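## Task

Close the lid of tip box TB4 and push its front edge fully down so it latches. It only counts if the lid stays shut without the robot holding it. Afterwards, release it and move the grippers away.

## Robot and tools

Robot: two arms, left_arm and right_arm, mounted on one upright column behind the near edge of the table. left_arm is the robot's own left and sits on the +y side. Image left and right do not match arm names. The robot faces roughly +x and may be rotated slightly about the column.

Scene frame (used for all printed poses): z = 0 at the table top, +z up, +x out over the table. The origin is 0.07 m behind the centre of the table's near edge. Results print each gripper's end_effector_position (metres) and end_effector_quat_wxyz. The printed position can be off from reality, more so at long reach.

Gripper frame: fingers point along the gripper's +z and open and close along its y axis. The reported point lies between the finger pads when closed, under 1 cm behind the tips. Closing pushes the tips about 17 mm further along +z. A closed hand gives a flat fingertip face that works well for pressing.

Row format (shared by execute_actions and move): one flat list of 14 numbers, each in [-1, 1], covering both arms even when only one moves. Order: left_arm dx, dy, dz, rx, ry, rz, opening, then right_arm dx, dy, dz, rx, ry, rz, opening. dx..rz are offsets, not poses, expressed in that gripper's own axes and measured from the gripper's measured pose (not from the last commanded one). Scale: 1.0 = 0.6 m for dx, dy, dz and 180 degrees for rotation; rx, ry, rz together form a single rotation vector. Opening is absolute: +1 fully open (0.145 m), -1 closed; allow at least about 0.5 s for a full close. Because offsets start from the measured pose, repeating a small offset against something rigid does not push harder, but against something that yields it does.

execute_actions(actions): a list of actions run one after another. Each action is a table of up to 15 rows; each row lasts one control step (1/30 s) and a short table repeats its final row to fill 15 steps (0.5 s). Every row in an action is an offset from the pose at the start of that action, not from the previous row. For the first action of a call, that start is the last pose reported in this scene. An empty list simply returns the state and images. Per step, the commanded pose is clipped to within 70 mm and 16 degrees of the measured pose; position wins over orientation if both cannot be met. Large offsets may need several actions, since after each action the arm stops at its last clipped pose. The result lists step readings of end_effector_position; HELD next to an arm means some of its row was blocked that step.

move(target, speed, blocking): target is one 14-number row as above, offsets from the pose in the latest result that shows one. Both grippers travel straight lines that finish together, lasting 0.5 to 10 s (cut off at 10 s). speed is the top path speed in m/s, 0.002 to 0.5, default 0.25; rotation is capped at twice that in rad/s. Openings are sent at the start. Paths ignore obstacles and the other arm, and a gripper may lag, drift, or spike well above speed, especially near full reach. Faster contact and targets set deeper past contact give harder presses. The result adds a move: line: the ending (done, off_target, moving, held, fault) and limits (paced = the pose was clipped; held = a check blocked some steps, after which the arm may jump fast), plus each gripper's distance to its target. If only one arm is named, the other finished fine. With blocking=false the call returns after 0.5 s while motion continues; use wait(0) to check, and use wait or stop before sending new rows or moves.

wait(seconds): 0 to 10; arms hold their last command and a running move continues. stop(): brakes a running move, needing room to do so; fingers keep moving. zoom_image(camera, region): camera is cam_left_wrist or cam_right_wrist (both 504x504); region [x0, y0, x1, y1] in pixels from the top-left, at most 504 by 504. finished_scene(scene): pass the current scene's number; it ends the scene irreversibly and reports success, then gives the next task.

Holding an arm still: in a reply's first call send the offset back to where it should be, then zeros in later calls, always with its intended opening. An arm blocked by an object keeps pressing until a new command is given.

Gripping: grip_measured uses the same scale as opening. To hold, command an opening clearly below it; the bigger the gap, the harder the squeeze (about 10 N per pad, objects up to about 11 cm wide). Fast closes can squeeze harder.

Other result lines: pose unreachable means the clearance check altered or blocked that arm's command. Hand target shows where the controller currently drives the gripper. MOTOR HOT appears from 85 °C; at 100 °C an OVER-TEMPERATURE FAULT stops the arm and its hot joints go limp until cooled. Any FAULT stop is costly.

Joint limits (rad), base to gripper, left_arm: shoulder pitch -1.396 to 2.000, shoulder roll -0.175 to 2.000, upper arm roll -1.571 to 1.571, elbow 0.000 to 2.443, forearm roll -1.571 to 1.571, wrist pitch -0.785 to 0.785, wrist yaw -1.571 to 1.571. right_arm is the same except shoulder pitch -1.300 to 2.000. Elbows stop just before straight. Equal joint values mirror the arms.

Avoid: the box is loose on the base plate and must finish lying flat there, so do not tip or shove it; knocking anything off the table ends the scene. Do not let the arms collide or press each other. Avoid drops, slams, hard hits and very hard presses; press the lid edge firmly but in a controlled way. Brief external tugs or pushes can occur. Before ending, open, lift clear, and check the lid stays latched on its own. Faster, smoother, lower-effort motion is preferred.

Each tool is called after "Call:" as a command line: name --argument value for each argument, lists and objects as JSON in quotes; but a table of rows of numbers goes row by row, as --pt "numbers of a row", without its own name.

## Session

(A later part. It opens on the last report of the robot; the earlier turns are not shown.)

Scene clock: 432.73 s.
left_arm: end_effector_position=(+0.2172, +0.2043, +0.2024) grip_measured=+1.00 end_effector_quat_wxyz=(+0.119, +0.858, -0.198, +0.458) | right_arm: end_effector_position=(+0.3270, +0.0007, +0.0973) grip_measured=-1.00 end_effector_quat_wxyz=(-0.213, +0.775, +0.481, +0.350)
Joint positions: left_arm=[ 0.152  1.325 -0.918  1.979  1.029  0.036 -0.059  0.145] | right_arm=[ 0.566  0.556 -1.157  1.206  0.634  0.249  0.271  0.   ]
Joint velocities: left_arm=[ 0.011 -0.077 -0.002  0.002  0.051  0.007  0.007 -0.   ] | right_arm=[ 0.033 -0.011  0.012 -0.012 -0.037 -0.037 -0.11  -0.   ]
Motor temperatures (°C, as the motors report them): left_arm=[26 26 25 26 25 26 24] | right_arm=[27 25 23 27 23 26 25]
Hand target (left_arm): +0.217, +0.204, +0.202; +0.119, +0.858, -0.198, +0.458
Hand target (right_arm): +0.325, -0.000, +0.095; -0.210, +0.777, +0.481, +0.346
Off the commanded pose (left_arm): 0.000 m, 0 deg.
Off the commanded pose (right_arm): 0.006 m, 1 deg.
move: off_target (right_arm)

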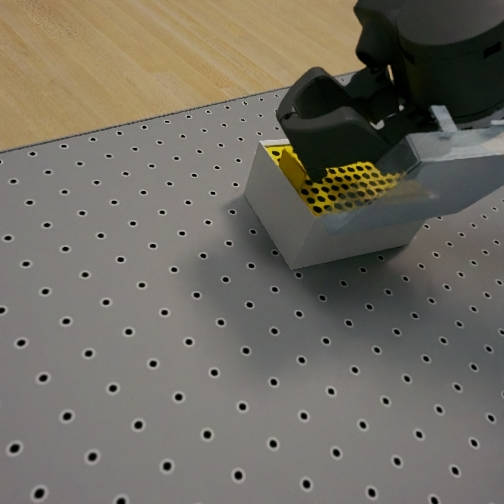

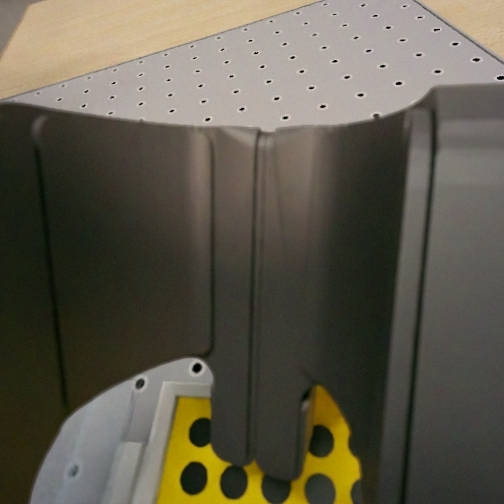

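Call:
move --target '[0,0,0,0,0,0,1,0.05,0,-0.045,0,0,0,-1]' --speed 0.08

Call:
move --target '[0,0,0,0,0,0,1,-0.062,0.165,-0.063,0,0,0,-1]' --speed 0.1

Call:
move --target '[0,0,0,0,0,0,1,-0.095,0,0.085,0,0,0,-1]' --speed 0.06

Scene clock: 438.80 s.
left_arm: end_effector_position=(+0.2172, +0.2043, +0.2024) grip_measured=+1.00 end_effector_quat_wxyz=(+0.119, +0.858, -0.198, +0.458) | right_arm: end_effector_position=(+0.3266, +0.0015, +0.1381) grip_measured=-1.00 end_effector_quat_wxyz=(-0.215, +0.774, +0.482, +0.350)
Joint positions: left_arm=[ 0.152  1.325 -0.918  1.979  1.029  0.036 -0.059  0.145] | right_arm=[ 0.596  0.644 -1.119  1.41   0.687  0.393  0.245  0.   ]
Joint velocities: left_arm=[-0.033 -0.099  0.007 -0.012 -0.007  0.007  0.007  0.   ] | right_arm=[-0.055 -0.055  0.007  0.002 -0.007 -0.037  0.066  0.   ]
Motor temperatures (°C, as the motors report them): left_arm=[26 26 25 26 25 26 24] | right_arm=[27 25 23 27 23 26 25]
Hand target (left_arm): +0.217, +0.204, +0.202; +0.119, +0.858, -0.198, +0.458
Hand target (right_arm): +0.327, +0.001, +0.138; -0.213, +0.776, +0.480, +0.350
Off the commanded pose (left_arm): 0.000 m, 0 deg.
Off the commanded pose (right_arm): 0.001 m, 0 deg.
move: done

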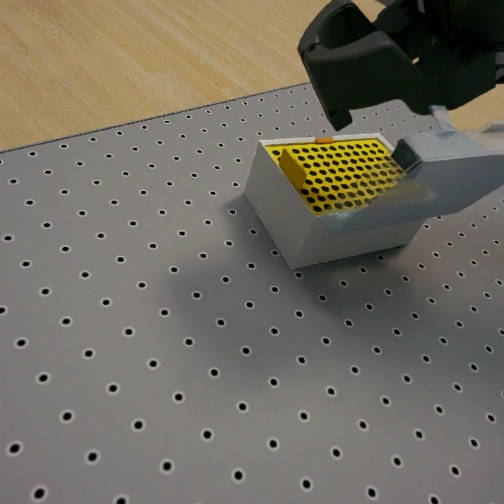

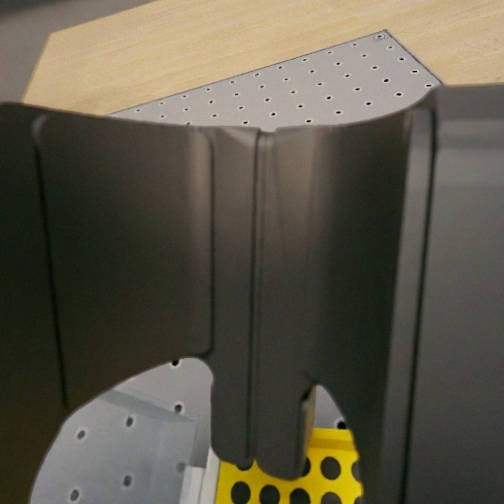

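Scene clock: 440.27 s.
left_arm: end_effector_position=(+0.2172, +0.2043, +0.2024) grip_measured=+1.00 end_effector_quat_wxyz=(+0.119, +0.858, -0.198, +0.458) | right_arm: end_effector_position=(+0.3924, -0.0927, +0.1366) grip_measured=-1.00 end_effector_quat_wxyz=(-0.212, +0.776, +0.479, +0.352)
Joint positions: left_arm=[ 0.152  1.325 -0.918  1.979  1.029  0.036 -0.059  0.145] | right_arm=[ 0.747  0.718 -1.12   0.979  0.678  0.135  0.638  0.   ]
Joint velocities: left_arm=[ 0.055 -0.055 -0.022 -0.002 -0.066 -0.066  0.11  -0.   ] | right_arm=[-0.011 -0.055  0.007  0.007  0.037  0.051 -0.037  0.   ]
Motor temperatures (°C, as the motors report them): left_arm=[26 26 25 26 25 26 24] | right_arm=[27 25 23 27 23 26 25]
Hand target (left_arm): +0.217, +0.204, +0.202; +0.119, +0.858, -0.198, +0.458
Hand target (right_arm): +0.391, -0.092, +0.136; -0.214, +0.774, +0.482, +0.350
Off the commanded pose (left_arm): 0.000 m, 0 deg.
Off the commanded pose (right_arm): 0.003 m, 1 deg.
move: done

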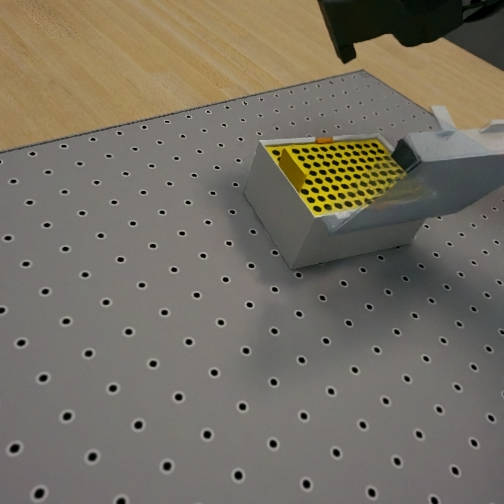

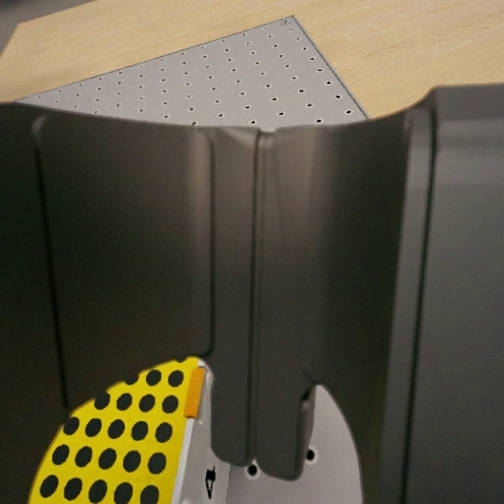

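Scene clock: 441.83 s.
left_arm: end_effector_position=(+0.2172, +0.2043, +0.2024) grip_measured=+1.00 end_effector_quat_wxyz=(+0.119, +0.858, -0.198, +0.458) | right_arm: end_effector_position=(+0.3949, -0.0925, +0.0625) grip_measured=-1.00 end_effector_quat_wxyz=(-0.210, +0.776, +0.478, +0.354)
Joint positions: left_arm=[ 0.152  1.325 -0.918  1.979  1.029  0.036 -0.059  0.145] | right_arm=[ 0.756  0.37  -1.145  0.287  0.618 -0.241  0.755  0.   ]
Joint velocities: left_arm=[-0.055 -0.011 -0.007 -0.017  0.022  0.022  0.007 -0.   ] | right_arm=[-0.055  0.011  0.002  0.002 -0.007 -0.007 -0.037 -0.   ]
Motor temperatures (°C, as the motors report them): left_arm=[26 26 25 26 25 26 24] | right_arm=[27 25 23 27 23 26 25]
Hand target (left_arm): +0.217, +0.204, +0.202; +0.119, +0.858, -0.198, +0.458
Hand target (right_arm): +0.393, -0.092, +0.061; -0.212, +0.775, +0.481, +0.351
Off the commanded pose (left_arm): 0.000 m, 0 deg.
Off the commanded pose (right_arm): 0.003 m, 0 deg.
move: done

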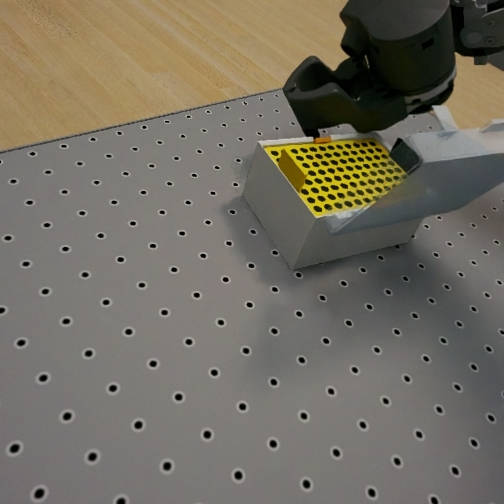

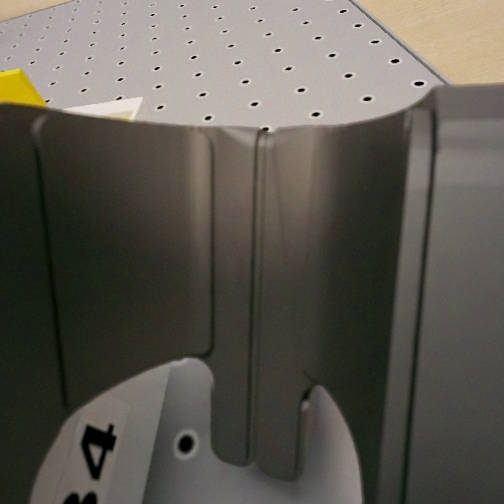

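Call:
move --target '[0,0,0,0,0,0,1,-0.045,0,-0.045,0,0,0,-1]' --speed 0.08

Call:
move --target '[0,0,0,0,0,0,1,0,-0.11,0,0,0,0,-1]' --speed 0.04

Scene clock: 452.73 s.
left_arm: end_effector_position=(+0.2172, +0.2043, +0.2024) grip_measured=+1.00 end_effector_quat_wxyz=(+0.119, +0.858, -0.198, +0.458) | right_arm: end_effector_position=(+0.3799, -0.1270, +0.0627) grip_measured=-1.00 end_effector_quat_wxyz=(-0.209, +0.775, +0.477, +0.357)
Joint positions: left_arm=[ 0.152  1.325 -0.918  1.979  1.029  0.036 -0.059  0.145] | right_arm=[ 0.684  0.519 -1.144  0.438  0.65  -0.26   0.752  0.   ]
Joint velocities: left_arm=[-0.033 -0.143  0.002 -0.002 -0.022 -0.007  0.007  0.   ] | right_arm=[-0.033  0.011 -0.012  0.022  0.081  0.007  0.081 -0.   ]
Motor temperatures (°C, as the motors report them): left_arm=[26 26 25 26 25 26 24] | right_arm=[27 25 23 27 23 26 25]
Hand target (left_arm): +0.217, +0.204, +0.202; +0.119, +0.858, -0.198, +0.458
Hand target (right_arm): +0.377, -0.126, +0.060; -0.210, +0.776, +0.478, +0.354
Off the commanded pose (left_arm): 0.000 m, 0 deg.
Off the commanded pose (right_arm): 0.004 m, 0 deg.
move: off_target (right_arm)

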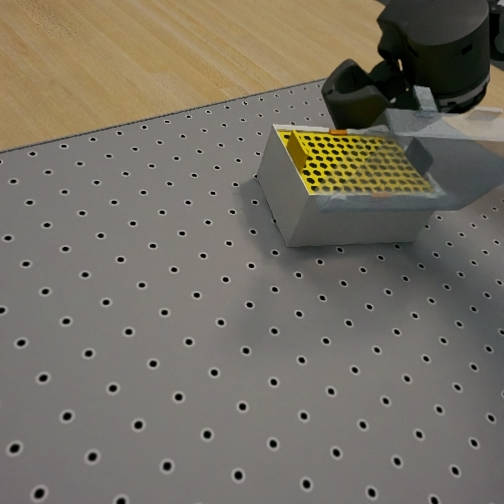

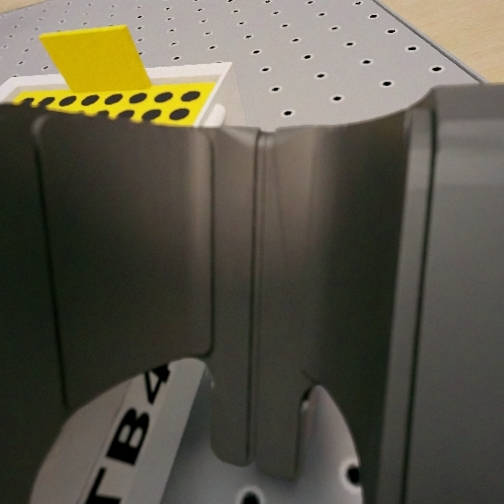

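Scene clock: 454.60 s.
left_arm: end_effector_position=(+0.2172, +0.2043, +0.2024) grip_measured=+1.00 end_effector_quat_wxyz=(+0.119, +0.858, -0.198, +0.458) | right_arm: end_effector_position=(+0.3222, -0.0941, +0.0628) grip_measured=-1.00 end_effector_quat_wxyz=(-0.213, +0.773, +0.477, +0.360)
Joint positions: left_arm=[ 0.152  1.325 -0.918  1.979  1.029  0.036 -0.059  0.145] | right_arm=[ 0.473  0.71  -1.144  1.005  0.639 -0.093  0.448  0.   ]
Joint velocities: left_arm=[-0.011 -0.055 -0.007  0.007  0.022 -0.051  0.007 -0.   ] | right_arm=[-0.033 -0.055 -0.002 -0.032 -0.037 -0.007 -0.066  0.   ]
Motor temperatures (°C, as the motors report them): left_arm=[26 26 25 26 25 26 24] | right_arm=[27 25 23 27 23 26 25]
Hand target (left_arm): +0.217, +0.204, +0.202; +0.119, +0.858, -0.198, +0.458
Hand target (right_arm): +0.322, -0.095, +0.061; -0.210, +0.775, +0.477, +0.358
Off the commanded pose (left_arm): 0.000 m, 0 deg.
Off the commanded pose (right_arm): 0.003 m, 1 deg.
move: done

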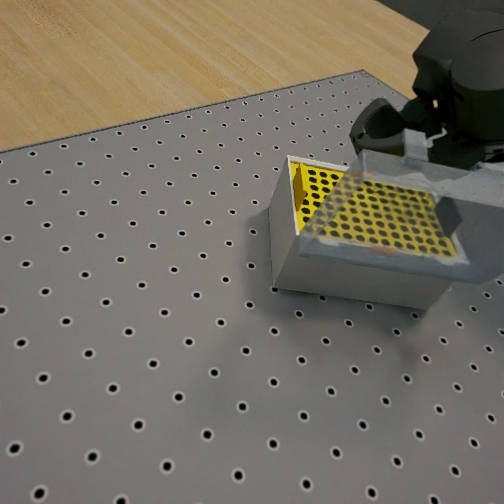

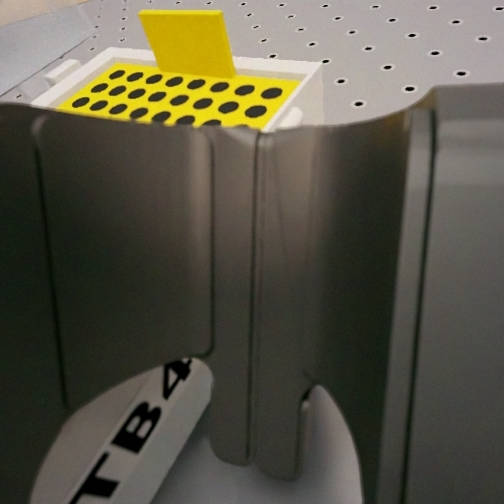

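Call:
move --target '[-0.082,0.265,0.113,-0.06,0,0.04,-1,0,0,0,0.08,0,-0.075,-1]' --speed 0.12

Call:
move --target '[0.055,0,0.085,0,0,0,-1,0,0,0,0,0,0,-1]' --speed 0.04

Scene clock: 463.93 s.
left_arm: end_effector_position=(+0.1666, +0.0434, +0.1287) grip_measured=-1.00 end_effector_quat_wxyz=(+0.178, +0.827, -0.297, +0.443) | right_arm: end_effector_position=(+0.3236, -0.0960, +0.0636) grip_measured=-1.00 end_effector_quat_wxyz=(-0.262, +0.682, +0.603, +0.321)
Joint positions: left_arm=[ 0.095  0.757 -1.228  1.867  0.538  0.163 -0.266  0.   ] | right_arm=[ 0.634  0.615 -1.235  0.711  0.533 -0.327  0.794  0.   ]
Joint velocities: left_arm=[-0.055 -0.011 -0.017 -0.012  0.037 -0.007  0.007  0.   ] | right_arm=[-0.077 -0.011 -0.002  0.002  0.007 -0.022 -0.066  0.   ]
Motor temperatures (°C, as the motors report them): left_arm=[26 26 25 26 25 26 24] | right_arm=[27 25 23 27 23 26 25]
Hand target (left_arm): +0.167, +0.045, +0.127; +0.172, +0.829, -0.297, +0.442
Hand target (right_arm): +0.322, -0.095, +0.063; -0.264, +0.680, +0.606, +0.319
Off the commanded pose (left_arm): 0.006 m, 1 deg.
Off the commanded pose (right_arm): 0.002 m, 1 deg.
move: off_target (left_arm)

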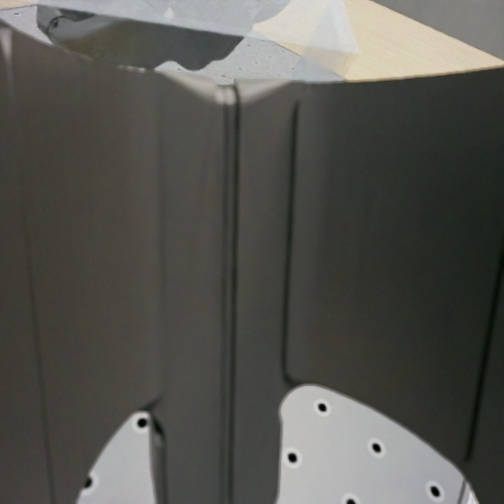

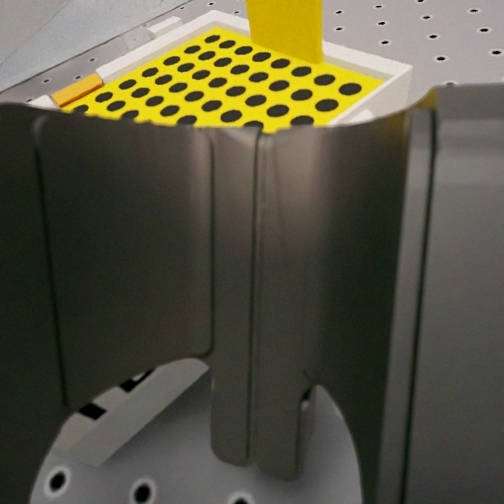

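Scene clock: 465.77 s.
left_arm: end_effector_position=(+0.2147, +0.0037, +0.1311) grip_measured=-1.00 end_effector_quat_wxyz=(+0.176, +0.825, -0.296, +0.448) | right_arm: end_effector_position=(+0.3236, -0.0960, +0.0636) grip_measured=-1.00 end_effector_quat_wxyz=(-0.262, +0.682, +0.603, +0.321)
Joint positions: left_arm=[ 0.24   0.521 -1.229  1.719  0.582  0.29  -0.265  0.   ] | right_arm=[ 0.634  0.615 -1.235  0.711  0.533 -0.327  0.794  0.   ]
Joint velocities: left_arm=[ 0.011  0.011 -0.002 -0.002 -0.051 -0.022  0.051 -0.   ] | right_arm=[-0.077 -0.121 -0.007  0.017 -0.081 -0.022  0.007  0.   ]
Motor temperatures (°C, as the motors report them): left_arm=[26 26 25 26 25 26 24] | right_arm=[27 25 23 27 23 26 25]
Hand target (left_arm): +0.213, +0.003, +0.129; +0.177, +0.827, -0.297, +0.444
Hand target (right_arm): +0.324, -0.096, +0.064; -0.262, +0.682, +0.603, +0.321
Off the commanded pose (left_arm): 0.003 m, 1 deg.
Off the commanded pose (right_arm): 0.000 m, 0 deg.
move: done

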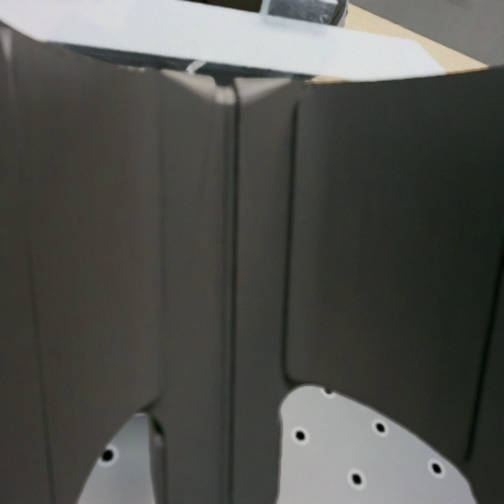

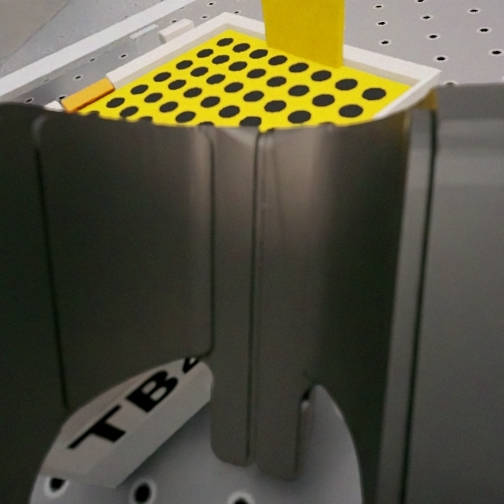

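Call:
move --target '[0.045,0,0.07,0,0,0,-1,0,0,0,0,0,0,-1]' --speed 0.03

Scene clock: 475.63 s.
left_arm: end_effector_position=(+0.2540, -0.0289, +0.1337) grip_measured=-1.00 end_effector_quat_wxyz=(+0.175, +0.824, -0.293, +0.452) | right_arm: end_effector_position=(+0.3237, -0.0960, +0.0636) grip_measured=-1.00 end_effector_quat_wxyz=(-0.262, +0.682, +0.603, +0.321)
Joint positions: left_arm=[ 0.351  0.328 -1.229  1.544  0.609  0.34  -0.257  0.   ] | right_arm=[ 0.634  0.615 -1.235  0.711  0.533 -0.327  0.794  0.   ]
Joint velocities: left_arm=[-0.077 -0.011 -0.007 -0.012  0.051 -0.007 -0.022 -0.   ] | right_arm=[ 0.033 -0.011  0.002  0.002 -0.037 -0.051 -0.007 -0.   ]
Motor temperatures (°C, as the motors report them): left_arm=[26 26 25 26 25 26 24] | right_arm=[27 25 23 27 23 26 25]
Hand target (left_arm): +0.253, -0.029, +0.132; +0.176, +0.825, -0.296, +0.448
Hand target (right_arm): +0.324, -0.096, +0.064; -0.262, +0.682, +0.603, +0.321
Off the commanded pose (left_arm): 0.003 m, 1 deg.
Off the commanded pose (right_arm): 0.000 m, 0 deg.
move: done

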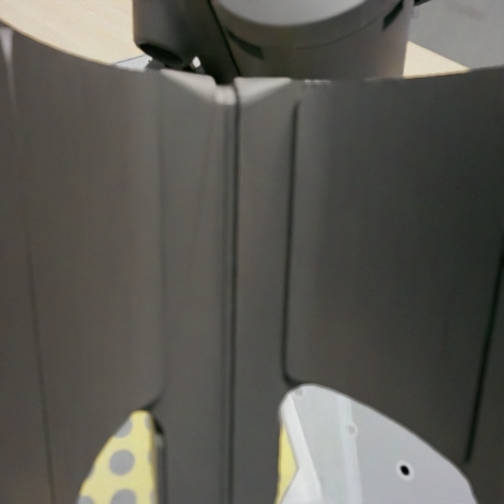

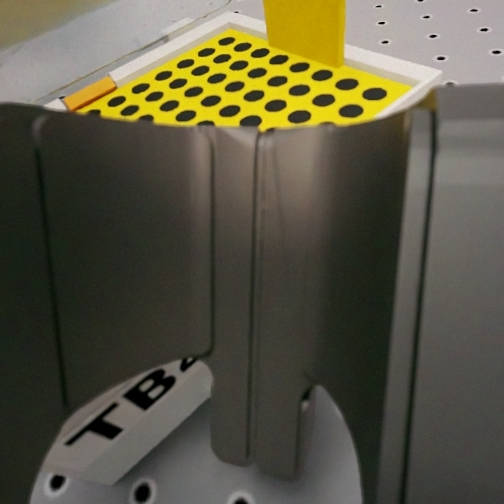

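Call:
move --target '[-0.008,0,0.055,0,0,0,-1,0,0,0,0,0,0,-1]' --speed 0.025

Scene clock: 480.50 s.
left_arm: end_effector_position=(+0.2768, -0.0462, +0.1202) grip_measured=-1.00 end_effector_quat_wxyz=(+0.177, +0.818, -0.288, +0.465) | right_arm: end_effector_position=(+0.3318, -0.1060, +0.0639) grip_measured=-1.00 end_effector_quat_wxyz=(-0.243, +0.692, +0.597, +0.325)
Joint positions: left_arm=[ 0.395  0.204 -1.238  1.336  0.589  0.25  -0.216  0.   ] | right_arm=[ 0.64   0.629 -1.235  0.703  0.533 -0.319  0.769  0.   ]
Joint velocities: left_arm=[ 0.011 -0.055  0.007 -0.002  0.037  0.095 -0.022  0.   ] | right_arm=[-0.055 -0.055 -0.002 -0.007  0.007 -0.037  0.007  0.   ]
Motor temperatures (°C, as the motors report them): left_arm=[26 26 25 26 25 26 24] | right_arm=[27 25 23 27 23 26 25]
Hand target (left_arm): +0.273, -0.045, +0.113; +0.175, +0.824, -0.293, +0.453
Hand target (right_arm): +0.324, -0.096, +0.064; -0.262, +0.682, +0.603, +0.321
Off the commanded pose (left_arm): 0.009 m, 2 deg.
Off the commanded pose (right_arm): 0.013 m, 3 deg.
move: off_target (left_arm, right_arm)

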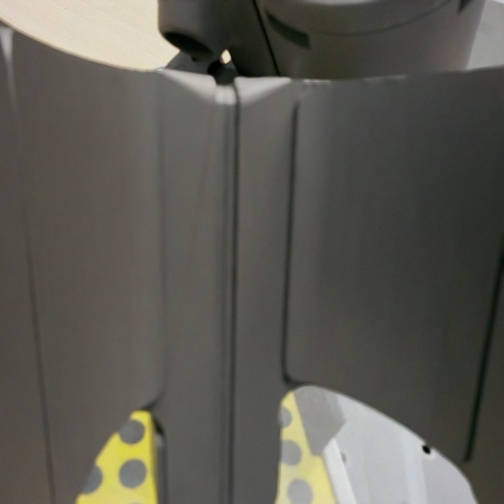

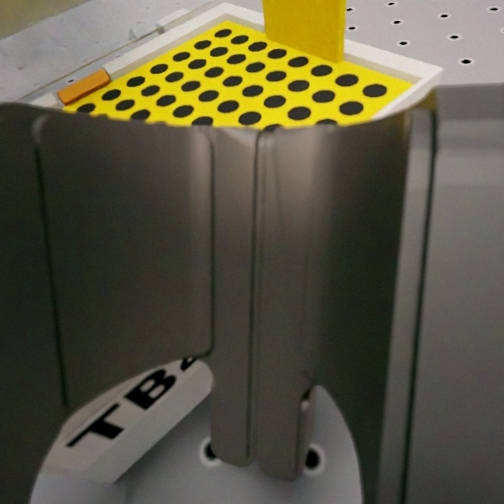

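Call:
move --target '[0.005,0,-0.02,0,0,0,-1,0,0.06,0,0,0,0,-1]' --speed 0.05

Call:
move --target '[0,0,0,0,0,0,-1,-0.13,0,-0.13,0,0,0,-1]' --speed 0.08

Scene clock: 487.67 s.
left_arm: end_effector_position=(+0.2700, -0.0419, +0.1292) grip_measured=-1.00 end_effector_quat_wxyz=(+0.179, +0.816, -0.291, +0.466) | right_arm: end_effector_position=(+0.3679, -0.1142, +0.0661) grip_measured=-1.00 end_effector_quat_wxyz=(-0.240, +0.695, +0.596, +0.325)
Joint positions: left_arm=[ 0.386  0.249 -1.238  1.42   0.597  0.279 -0.231  0.   ] | right_arm=[ 0.79   0.396 -1.231  0.182  0.566 -0.496  0.978  0.   ]
Joint velocities: left_arm=[ 0.011  0.011 -0.002 -0.002  0.037 -0.037 -0.007 -0.   ] | right_arm=[-0.011 -0.011 -0.002  0.012 -0.007  0.051 -0.022  0.   ]
Motor temperatures (°C, as the motors report them): left_arm=[26 26 25 26 25 26 24] | right_arm=[27 25 23 27 23 26 25]
Hand target (left_arm): +0.270, -0.041, +0.129; +0.177, +0.818, -0.288, +0.465
Hand target (right_arm): +0.367, -0.113, +0.066; -0.242, +0.693, +0.596, +0.325
Off the commanded pose (left_arm): 0.001 m, 0 deg.
Off the commanded pose (right_arm): 0.002 m, 0 deg.
move: done

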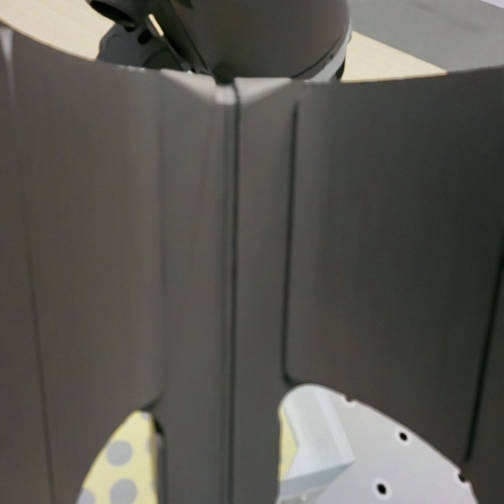

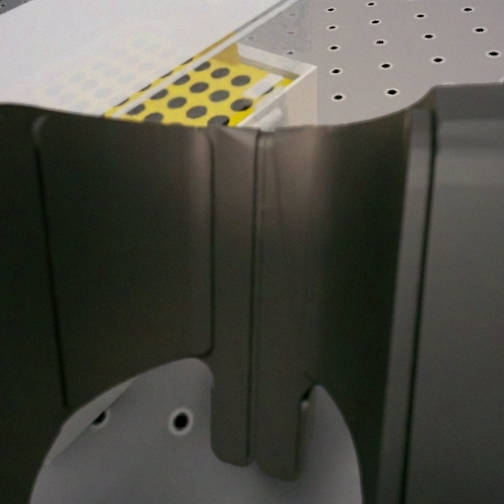

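Scene clock: 489.30 s.
left_arm: end_effector_position=(+0.2700, -0.0419, +0.1292) grip_measured=-1.00 end_effector_quat_wxyz=(+0.179, +0.816, -0.291, +0.466) | right_arm: end_effector_position=(+0.3469, -0.2228, +0.0621) grip_measured=-1.00 end_effector_quat_wxyz=(-0.185, +0.719, +0.590, +0.319)
Joint positions: left_arm=[ 0.386  0.249 -1.238  1.42   0.597  0.279 -0.231  0.   ] | right_arm=[ 0.737  0.546 -1.208  0.026  0.601 -0.705  1.059  0.   ]
Joint velocities: left_arm=[ 0.033  0.055 -0.012  0.007  0.11  -0.022  0.007 -0.   ] | right_arm=[-0.033 -0.099 -0.007 -0.007  0.007  0.007 -0.037 -0.   ]
Motor temperatures (°C, as the motors report them): left_arm=[26 26 25 26 25 26 24] | right_arm=[27 25 23 27 23 26 25]
Hand target (left_arm): +0.270, -0.042, +0.129; +0.179, +0.816, -0.291, +0.466
Hand target (right_arm): +0.346, -0.222, +0.061; -0.184, +0.718, +0.591, +0.319
Off the commanded pose (left_arm): 0.000 m, 0 deg.
Off the commanded pose (right_arm): 0.002 m, 7 deg.
elbow stopped short (right arm): the move would have taken joint 4 (elbow) straighter than the controller allows; a more bent joint 4 avoids this.
move: off_target (right_arm)

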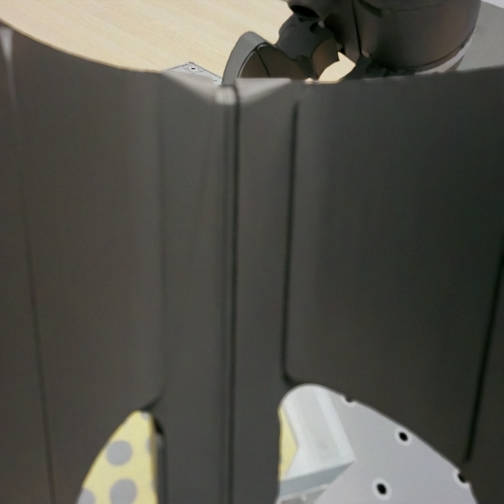

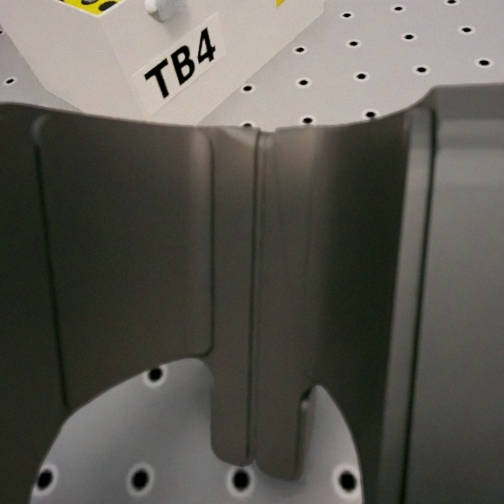

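Call:
move --target '[0.03,0,-0.02,0,0,0,1,0.08,-0.1,-0.16,0,0,0,1]' --speed 0.12

Scene clock: 493.07 s.
left_arm: end_effector_position=(+0.2683, -0.0426, +0.1503) grip_measured=+1.00 end_effector_quat_wxyz=(+0.183, +0.815, -0.293, +0.465) | right_arm: end_effector_position=(+0.2708, -0.2352, +0.1580) grip_measured=+1.00 end_effector_quat_wxyz=(-0.186, +0.717, +0.591, +0.320)
Joint positions: left_arm=[ 0.386  0.272 -1.206  1.529  0.609  0.369 -0.247  0.145] | right_arm=[ 0.464  1.391 -1.2    1.38   0.686 -0.319  0.691  0.145]
Joint velocities: left_arm=[-0.011 -0.011 -0.012 -0.002  0.037  0.022  0.007  0.   ] | right_arm=[-0.077  0.033 -0.027 -0.002 -0.037 -0.007 -0.051 -0.   ]
Motor temperatures (°C, as the motors report them): left_arm=[26 26 25 27 25 26 24] | right_arm=[27 25 23 27 23 26 25]
Hand target (left_arm): +0.269, -0.041, +0.151; +0.180, +0.816, -0.291, +0.466
Hand target (right_arm): +0.271, -0.235, +0.157; -0.186, +0.718, +0.589, +0.320
Off the commanded pose (left_arm): 0.002 m, 0 deg.
Off the commanded pose (right_arm): 0.000 m, 0 deg.
move: done

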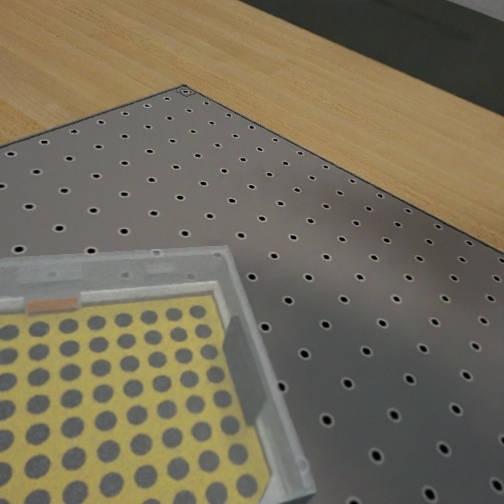

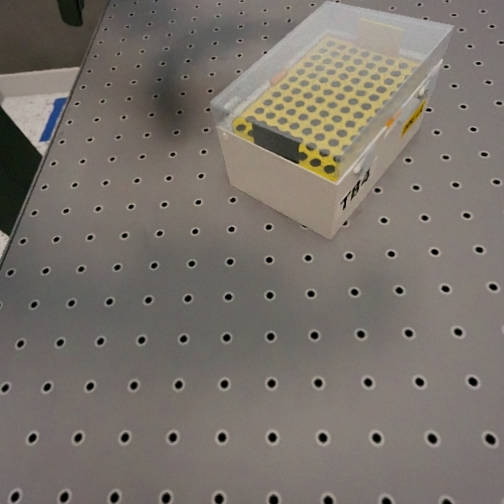

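Call:
move --target '[0.05,-0.05,0.112,0,0,0,-1,0,0,0,0,0,0,1]' --speed 0.1

Scene clock: 507.77 s.
left_arm: end_effector_position=(+0.3447, -0.0672, +0.1441) grip_measured=-1.00 end_effector_quat_wxyz=(+0.179, +0.814, -0.292, +0.468) | right_arm: end_effector_position=(+0.2709, -0.2352, +0.1580) grip_measured=+1.00 end_effector_quat_wxyz=(-0.185, +0.717, +0.591, +0.320)
Joint positions: left_arm=[ 0.61   0.011 -1.202  1.045  0.654  0.274 -0.097  0.   ] | right_arm=[ 0.464  1.391 -1.2    1.38   0.686 -0.319  0.69   0.145]
Joint velocities: left_arm=[ 0.011 -0.077  0.002  0.007  0.007 -0.051 -0.022  0.   ] | right_arm=[ 0.011  0.033  0.017  0.012  0.007  0.037 -0.022  0.   ]
Motor temperatures (°C, as the motors report them): left_arm=[26 26 25 27 25 26 24] | right_arm=[27 25 23 27 23 26 25]
Hand target (left_arm): +0.344, -0.067, +0.143; +0.181, +0.815, -0.292, +0.467
Hand target (right_arm): +0.271, -0.235, +0.158; -0.186, +0.717, +0.591, +0.320
Off the commanded pose (left_arm): 0.003 m, 1 deg.
Off the commanded pose (right_arm): 0.000 m, 0 deg.
move: done

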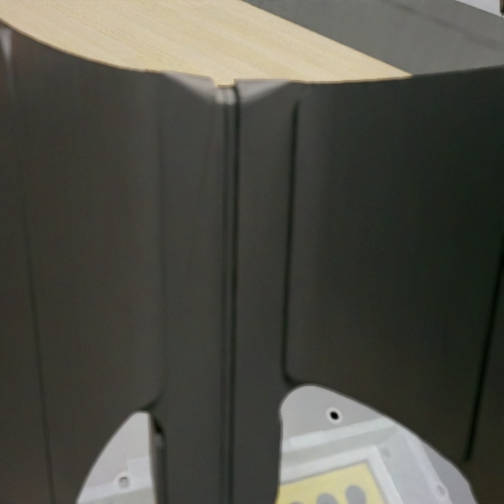

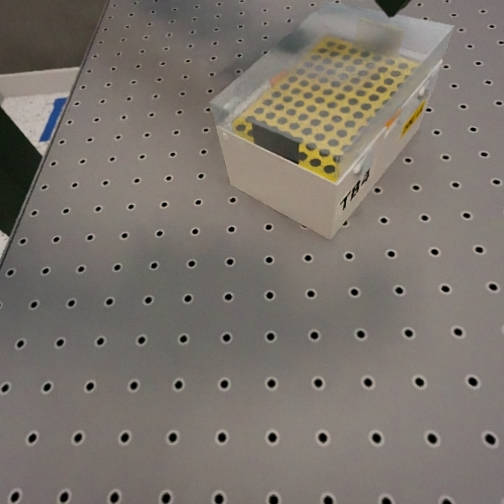

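Call:
move --target '[-0.04,-0.025,0.015,0,0,0,-1,0,0,0,0,0,0,1]' --speed 0.03

Scene clock: 513.90 s.
left_arm: end_effector_position=(+0.3513, -0.0520, +0.1186) grip_measured=-1.00 end_effector_quat_wxyz=(+0.177, +0.816, -0.289, +0.469) | right_arm: end_effector_position=(+0.2709, -0.2352, +0.1580) grip_measured=+1.00 end_effector_quat_wxyz=(-0.185, +0.717, +0.591, +0.320)
Joint positions: left_arm=[ 0.61  -0.003 -1.207  0.887  0.639  0.155 -0.022  0.   ] | right_arm=[ 0.464  1.391 -1.2    1.38   0.686 -0.319  0.69   0.145]
Joint velocities: left_arm=[-0.011  0.077 -0.017 -0.007 -0.037 -0.037  0.066 -0.   ] | right_arm=[ 0.033 -0.099  0.002  0.007  0.037  0.007 -0.051 -0.   ]
Motor temperatures (°C, as the motors report them): left_arm=[26 26 25 27 25 26 24] | right_arm=[27 26 23 27 23 26 25]
Hand target (left_arm): +0.351, -0.053, +0.119; +0.178, +0.814, -0.292, +0.469
Hand target (right_arm): +0.271, -0.235, +0.158; -0.185, +0.717, +0.591, +0.320
Off the commanded pose (left_arm): 0.001 m, 0 deg.
Off the commanded pose (right_arm): 0.000 m, 0 deg.
move: done

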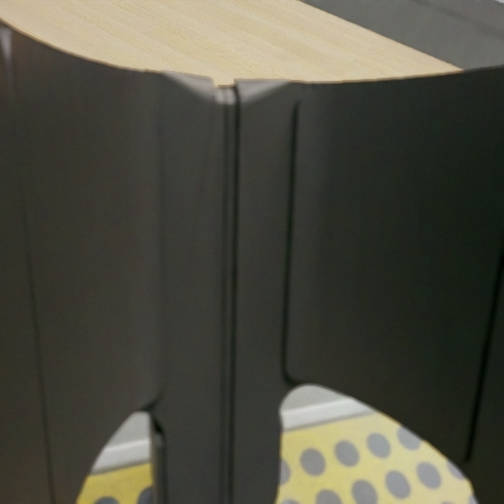

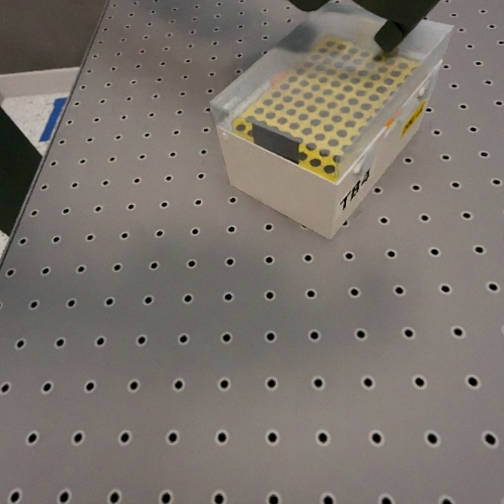

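Call:
move --target '[0.012,0.008,0.017,0,0,0,-1,0,0,0,0,0,0,1]' --speed 0.03

Call:
move --target '[-0.03,0,0.017,0,0,0,-1,0,0,0,0,0,0,1]' --speed 0.015

Call:
zoom_image --camera "cam_right_wrist" --region '[300,0,480,200]'

Scene clock: 519.00 s.
left_arm: end_effector_position=(+0.3576, -0.0642, +0.1207) grip_measured=-1.00 end_effector_quat_wxyz=(+0.176, +0.816, -0.288, +0.469) | right_arm: end_effector_position=(+0.2709, -0.2352, +0.1580) grip_measured=+1.00 end_effector_quat_wxyz=(-0.185, +0.717, +0.591, +0.320)
Joint positions: left_arm=[ 0.632 -0.067 -1.207  0.813  0.639  0.147 -0.021  0.   ] | right_arm=[ 0.464  1.391 -1.2    1.38   0.686 -0.319  0.69   0.145]
Joint velocities: left_arm=[-0.055  0.077  0.007 -0.017 -0.022 -0.051 -0.007 -0.   ] | right_arm=[-0.011  0.011 -0.002 -0.002  0.037  0.007  0.022  0.   ]
Motor temperatures (°C, as the motors report them): left_arm=[26 26 25 27 25 26 24] | right_arm=[26 26 23 27 23 26 25]
Hand target (left_arm): +0.358, -0.064, +0.120; +0.177, +0.816, -0.289, +0.469
Hand target (right_arm): +0.271, -0.235, +0.158; -0.185, +0.717, +0.591, +0.320
Off the commanded pose (left_arm): 0.001 m, 0 deg.
Off the commanded pose (right_arm): 0.000 m, 0 deg.
move: done

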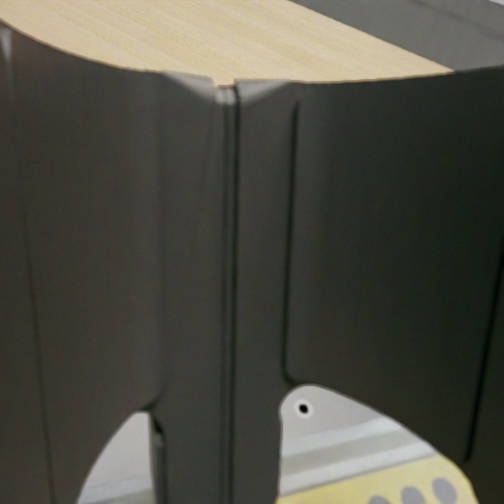

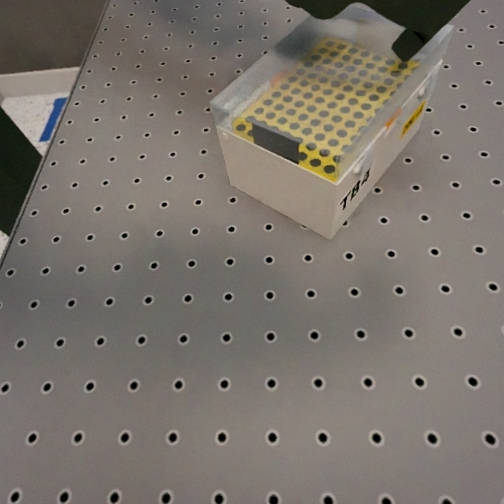

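Scene clock: 520.60 s.
left_arm: end_effector_position=(+0.3622, -0.0666, +0.1096) grip_measured=-1.00 end_effector_quat_wxyz=(+0.178, +0.808, -0.283, +0.486) | right_arm: end_effector_position=(+0.2709, -0.2352, +0.1580) grip_measured=+1.00 end_effector_quat_wxyz=(-0.185, +0.717, +0.591, +0.320)
Joint positions: left_arm=[ 0.637 -0.127 -1.222  0.659  0.635  0.02   0.01   0.   ] | right_arm=[ 0.464  1.391 -1.2    1.38   0.686 -0.319  0.69   0.145]
Joint velocities: left_arm=[-0.033 -0.011 -0.002  0.012 -0.022 -0.051  0.081 -0.   ] | right_arm=[ 0.055 -0.011 -0.017  0.022 -0.022  0.007 -0.081  0.   ]
Motor temperatures (°C, as the motors report them): left_arm=[26 26 25 27 25 26 24] | right_arm=[26 26 23 27 23 26 25]
Hand target (left_arm): +0.357, -0.064, +0.100; +0.176, +0.816, -0.288, +0.470
Hand target (right_arm): +0.271, -0.235, +0.158; -0.185, +0.717, +0.591, +0.320
Off the commanded pose (left_arm): 0.011 m, 2 deg.
Off the commanded pose (right_arm): 0.000 m, 0 deg.
move: off_target (left_arm)

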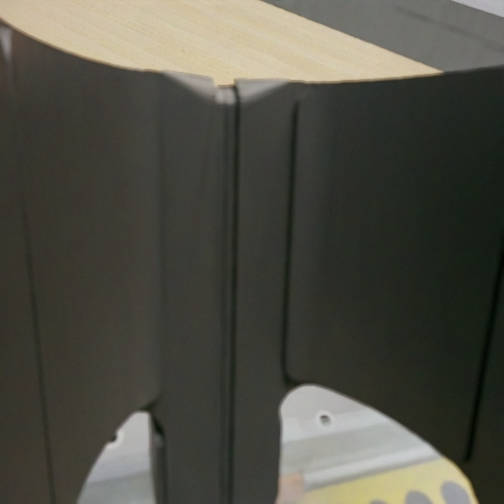

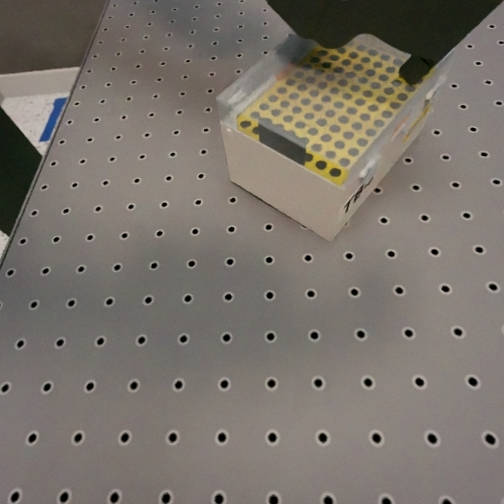

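Region (300, 0, 480, 200) of cam_right_wrist's 504x504 image, scaled by 2.520, with more detail than that image has; it fills the left 454 columns of this view, and the rest is white.

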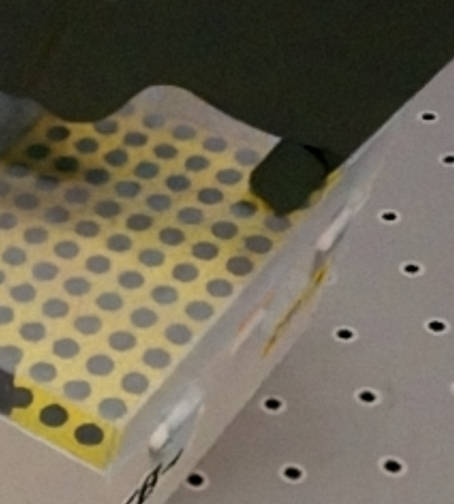

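Call:
move --target '[0.018,0.02,-0.03,0,0,0,-1,0,0,0,0,0,0,1]' --speed 0.03

Call:
zoom_image --camera "cam_right_wrist" --region '[200,0,480,250]'

Scene clock: 523.87 s.
left_arm: end_effector_position=(+0.3469, -0.0705, +0.1290) grip_measured=-1.00 end_effector_quat_wxyz=(+0.181, +0.806, -0.284, +0.487) | right_arm: end_effector_position=(+0.2709, -0.2352, +0.1580) grip_measured=+1.00 end_effector_quat_wxyz=(-0.185, +0.717, +0.591, +0.320)
Joint positions: left_arm=[ 0.596 -0.034 -1.222  0.916  0.635  0.139 -0.078  0.   ] | right_arm=[ 0.464  1.391 -1.2    1.38   0.686 -0.319  0.69   0.145]
Joint velocities: left_arm=[-0.033 -0.055  0.002 -0.002  0.007  0.007  0.022  0.   ] | right_arm=[-0.011 -0.055  0.002 -0.027 -0.007  0.037 -0.007  0.   ]
Motor temperatures (°C, as the motors report them): left_arm=[26 26 25 27 25 26 24] | right_arm=[26 26 24 27 23 26 25]
Hand target (left_arm): +0.346, -0.069, +0.127; +0.179, +0.808, -0.283, +0.485
Hand target (right_arm): +0.271, -0.235, +0.158; -0.185, +0.717, +0.591, +0.320
Off the commanded pose (left_arm): 0.002 m, 0 deg.
Off the commanded pose (right_arm): 0.000 m, 0 deg.
move: done

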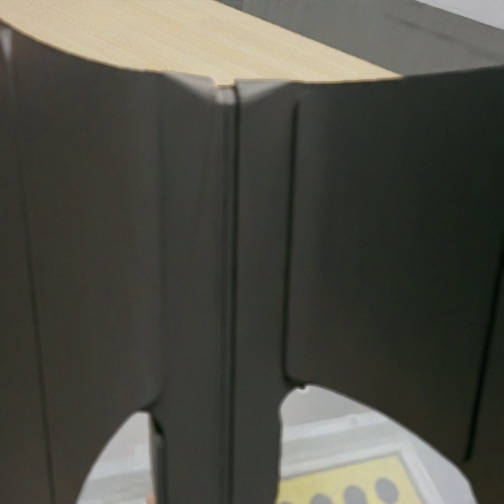

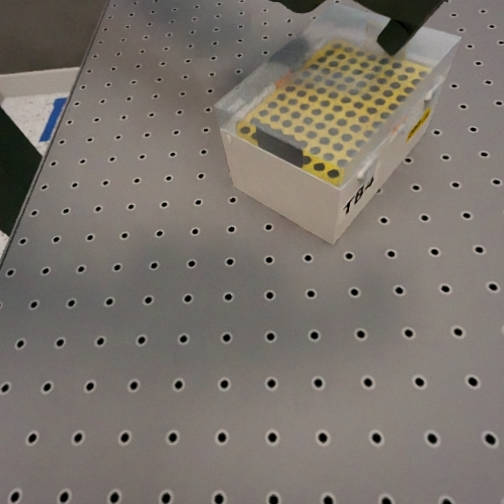

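Region (200, 0, 480, 250) of cam_right_wrist's 504x504 image, scaled by 1.800, with more detail than that image has; it fills the top 450 rows of this view, and the rest is white.

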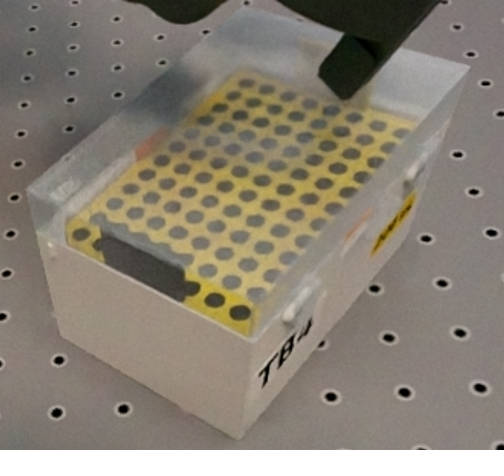

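Call:
move --target '[-0.03,0.015,0.01,0,0,0,-1,0,0,0,0,0,0,1]' --speed 0.03

Call:
move --target '[-0.027,0,0.007,0,0,0,-1,0,0,0,0,0,0,1]' --speed 0.012

Call:
zoom_image --camera "cam_right_wrist" --region '[200,0,480,250]'

Scene clock: 533.23 s.
left_arm: end_effector_position=(+0.3401, -0.0745, +0.1120) grip_measured=-1.00 end_effector_quat_wxyz=(+0.180, +0.806, -0.283, +0.488) | right_arm: end_effector_position=(+0.2709, -0.2352, +0.1580) grip_measured=+1.00 end_effector_quat_wxyz=(-0.185, +0.717, +0.591, +0.320)
Joint positions: left_arm=[ 0.569 -0.071 -1.24   0.83   0.617  0.066 -0.078  0.   ] | right_arm=[ 0.464  1.391 -1.2    1.38   0.686 -0.319  0.69   0.145]
Joint velocities: left_arm=[-0.033 -0.033 -0.012 -0.002 -0.022 -0.007 -0.007  0.   ] | right_arm=[ 0.011  0.077  0.012  0.002 -0.066  0.007 -0.007  0.   ]
Motor temperatures (°C, as the motors report them): left_arm=[26 26 25 27 25 26 24] | right_arm=[26 26 24 27 23 26 25]
Hand target (left_arm): +0.339, -0.075, +0.111; +0.181, +0.806, -0.285, +0.487
Hand target (right_arm): +0.271, -0.235, +0.158; -0.185, +0.717, +0.591, +0.320
Off the commanded pose (left_arm): 0.002 m, 0 deg.
Off the commanded pose (right_arm): 0.000 m, 0 deg.
move: done

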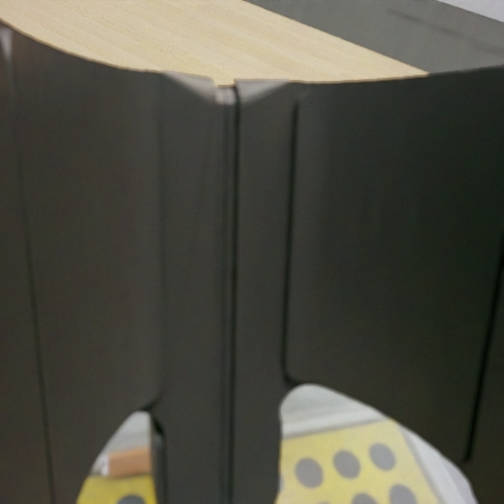

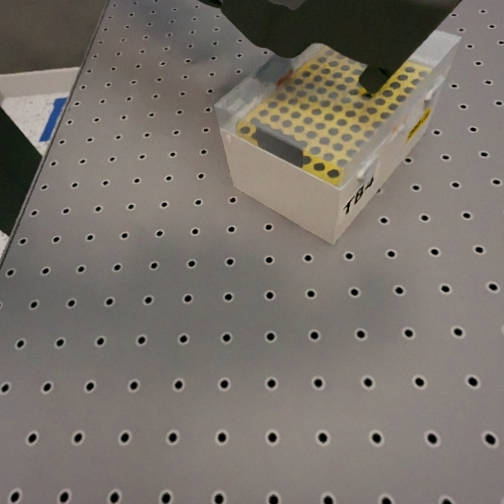

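Scene clock: 534.83 s.
left_arm: end_effector_position=(+0.3434, -0.0757, +0.1092) grip_measured=-1.00 end_effector_quat_wxyz=(+0.184, +0.793, -0.276, +0.511) | right_arm: end_effector_position=(+0.2709, -0.2352, +0.1580) grip_measured=+1.00 end_effector_quat_wxyz=(-0.185, +0.717, +0.591, +0.320)
Joint positions: left_arm=[ 0.569 -0.098 -1.256  0.749  0.617 -0.042 -0.067  0.   ] | right_arm=[ 0.464  1.391 -1.2    1.38   0.686 -0.319  0.69   0.145]
Joint velocities: left_arm=[-0.033 -0.077 -0.007 -0.007  0.007  0.051 -0.051 -0.   ] | right_arm=[ 0.033 -0.033 -0.007 -0.017 -0.066 -0.051 -0.066  0.   ]
Motor temperatures (°C, as the motors report them): left_arm=[26 26 25 27 25 26 24] | right_arm=[26 26 24 27 23 26 25]
Hand target (left_arm): +0.337, -0.072, +0.096; +0.180, +0.806, -0.282, +0.489
Hand target (right_arm): +0.271, -0.235, +0.158; -0.185, +0.717, +0.591, +0.320
Off the commanded pose (left_arm): 0.015 m, 3 deg.
Off the commanded pose (right_arm): 0.000 m, 0 deg.
move: off_target (left_arm)

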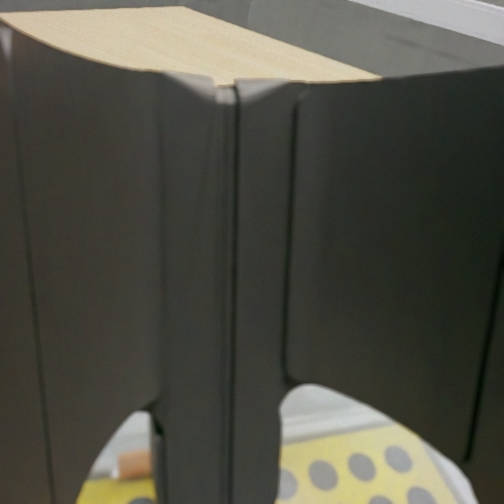

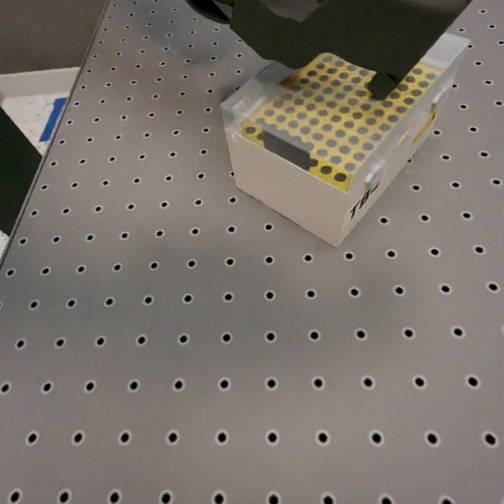

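Region (200, 0, 480, 250) of cam_right_wrist's 504x504 image, scaled by 1.800, with more detail than that image has; it fills the top 450 rows of this view, and the rest is white.

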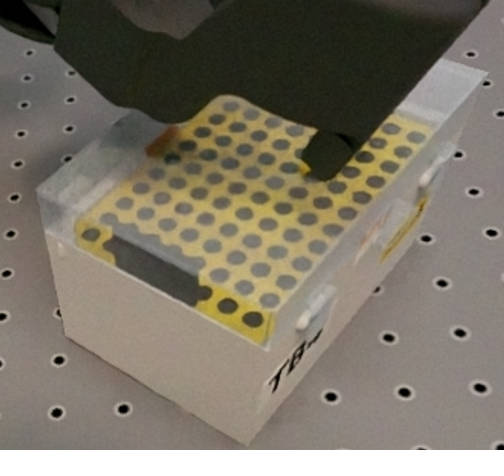

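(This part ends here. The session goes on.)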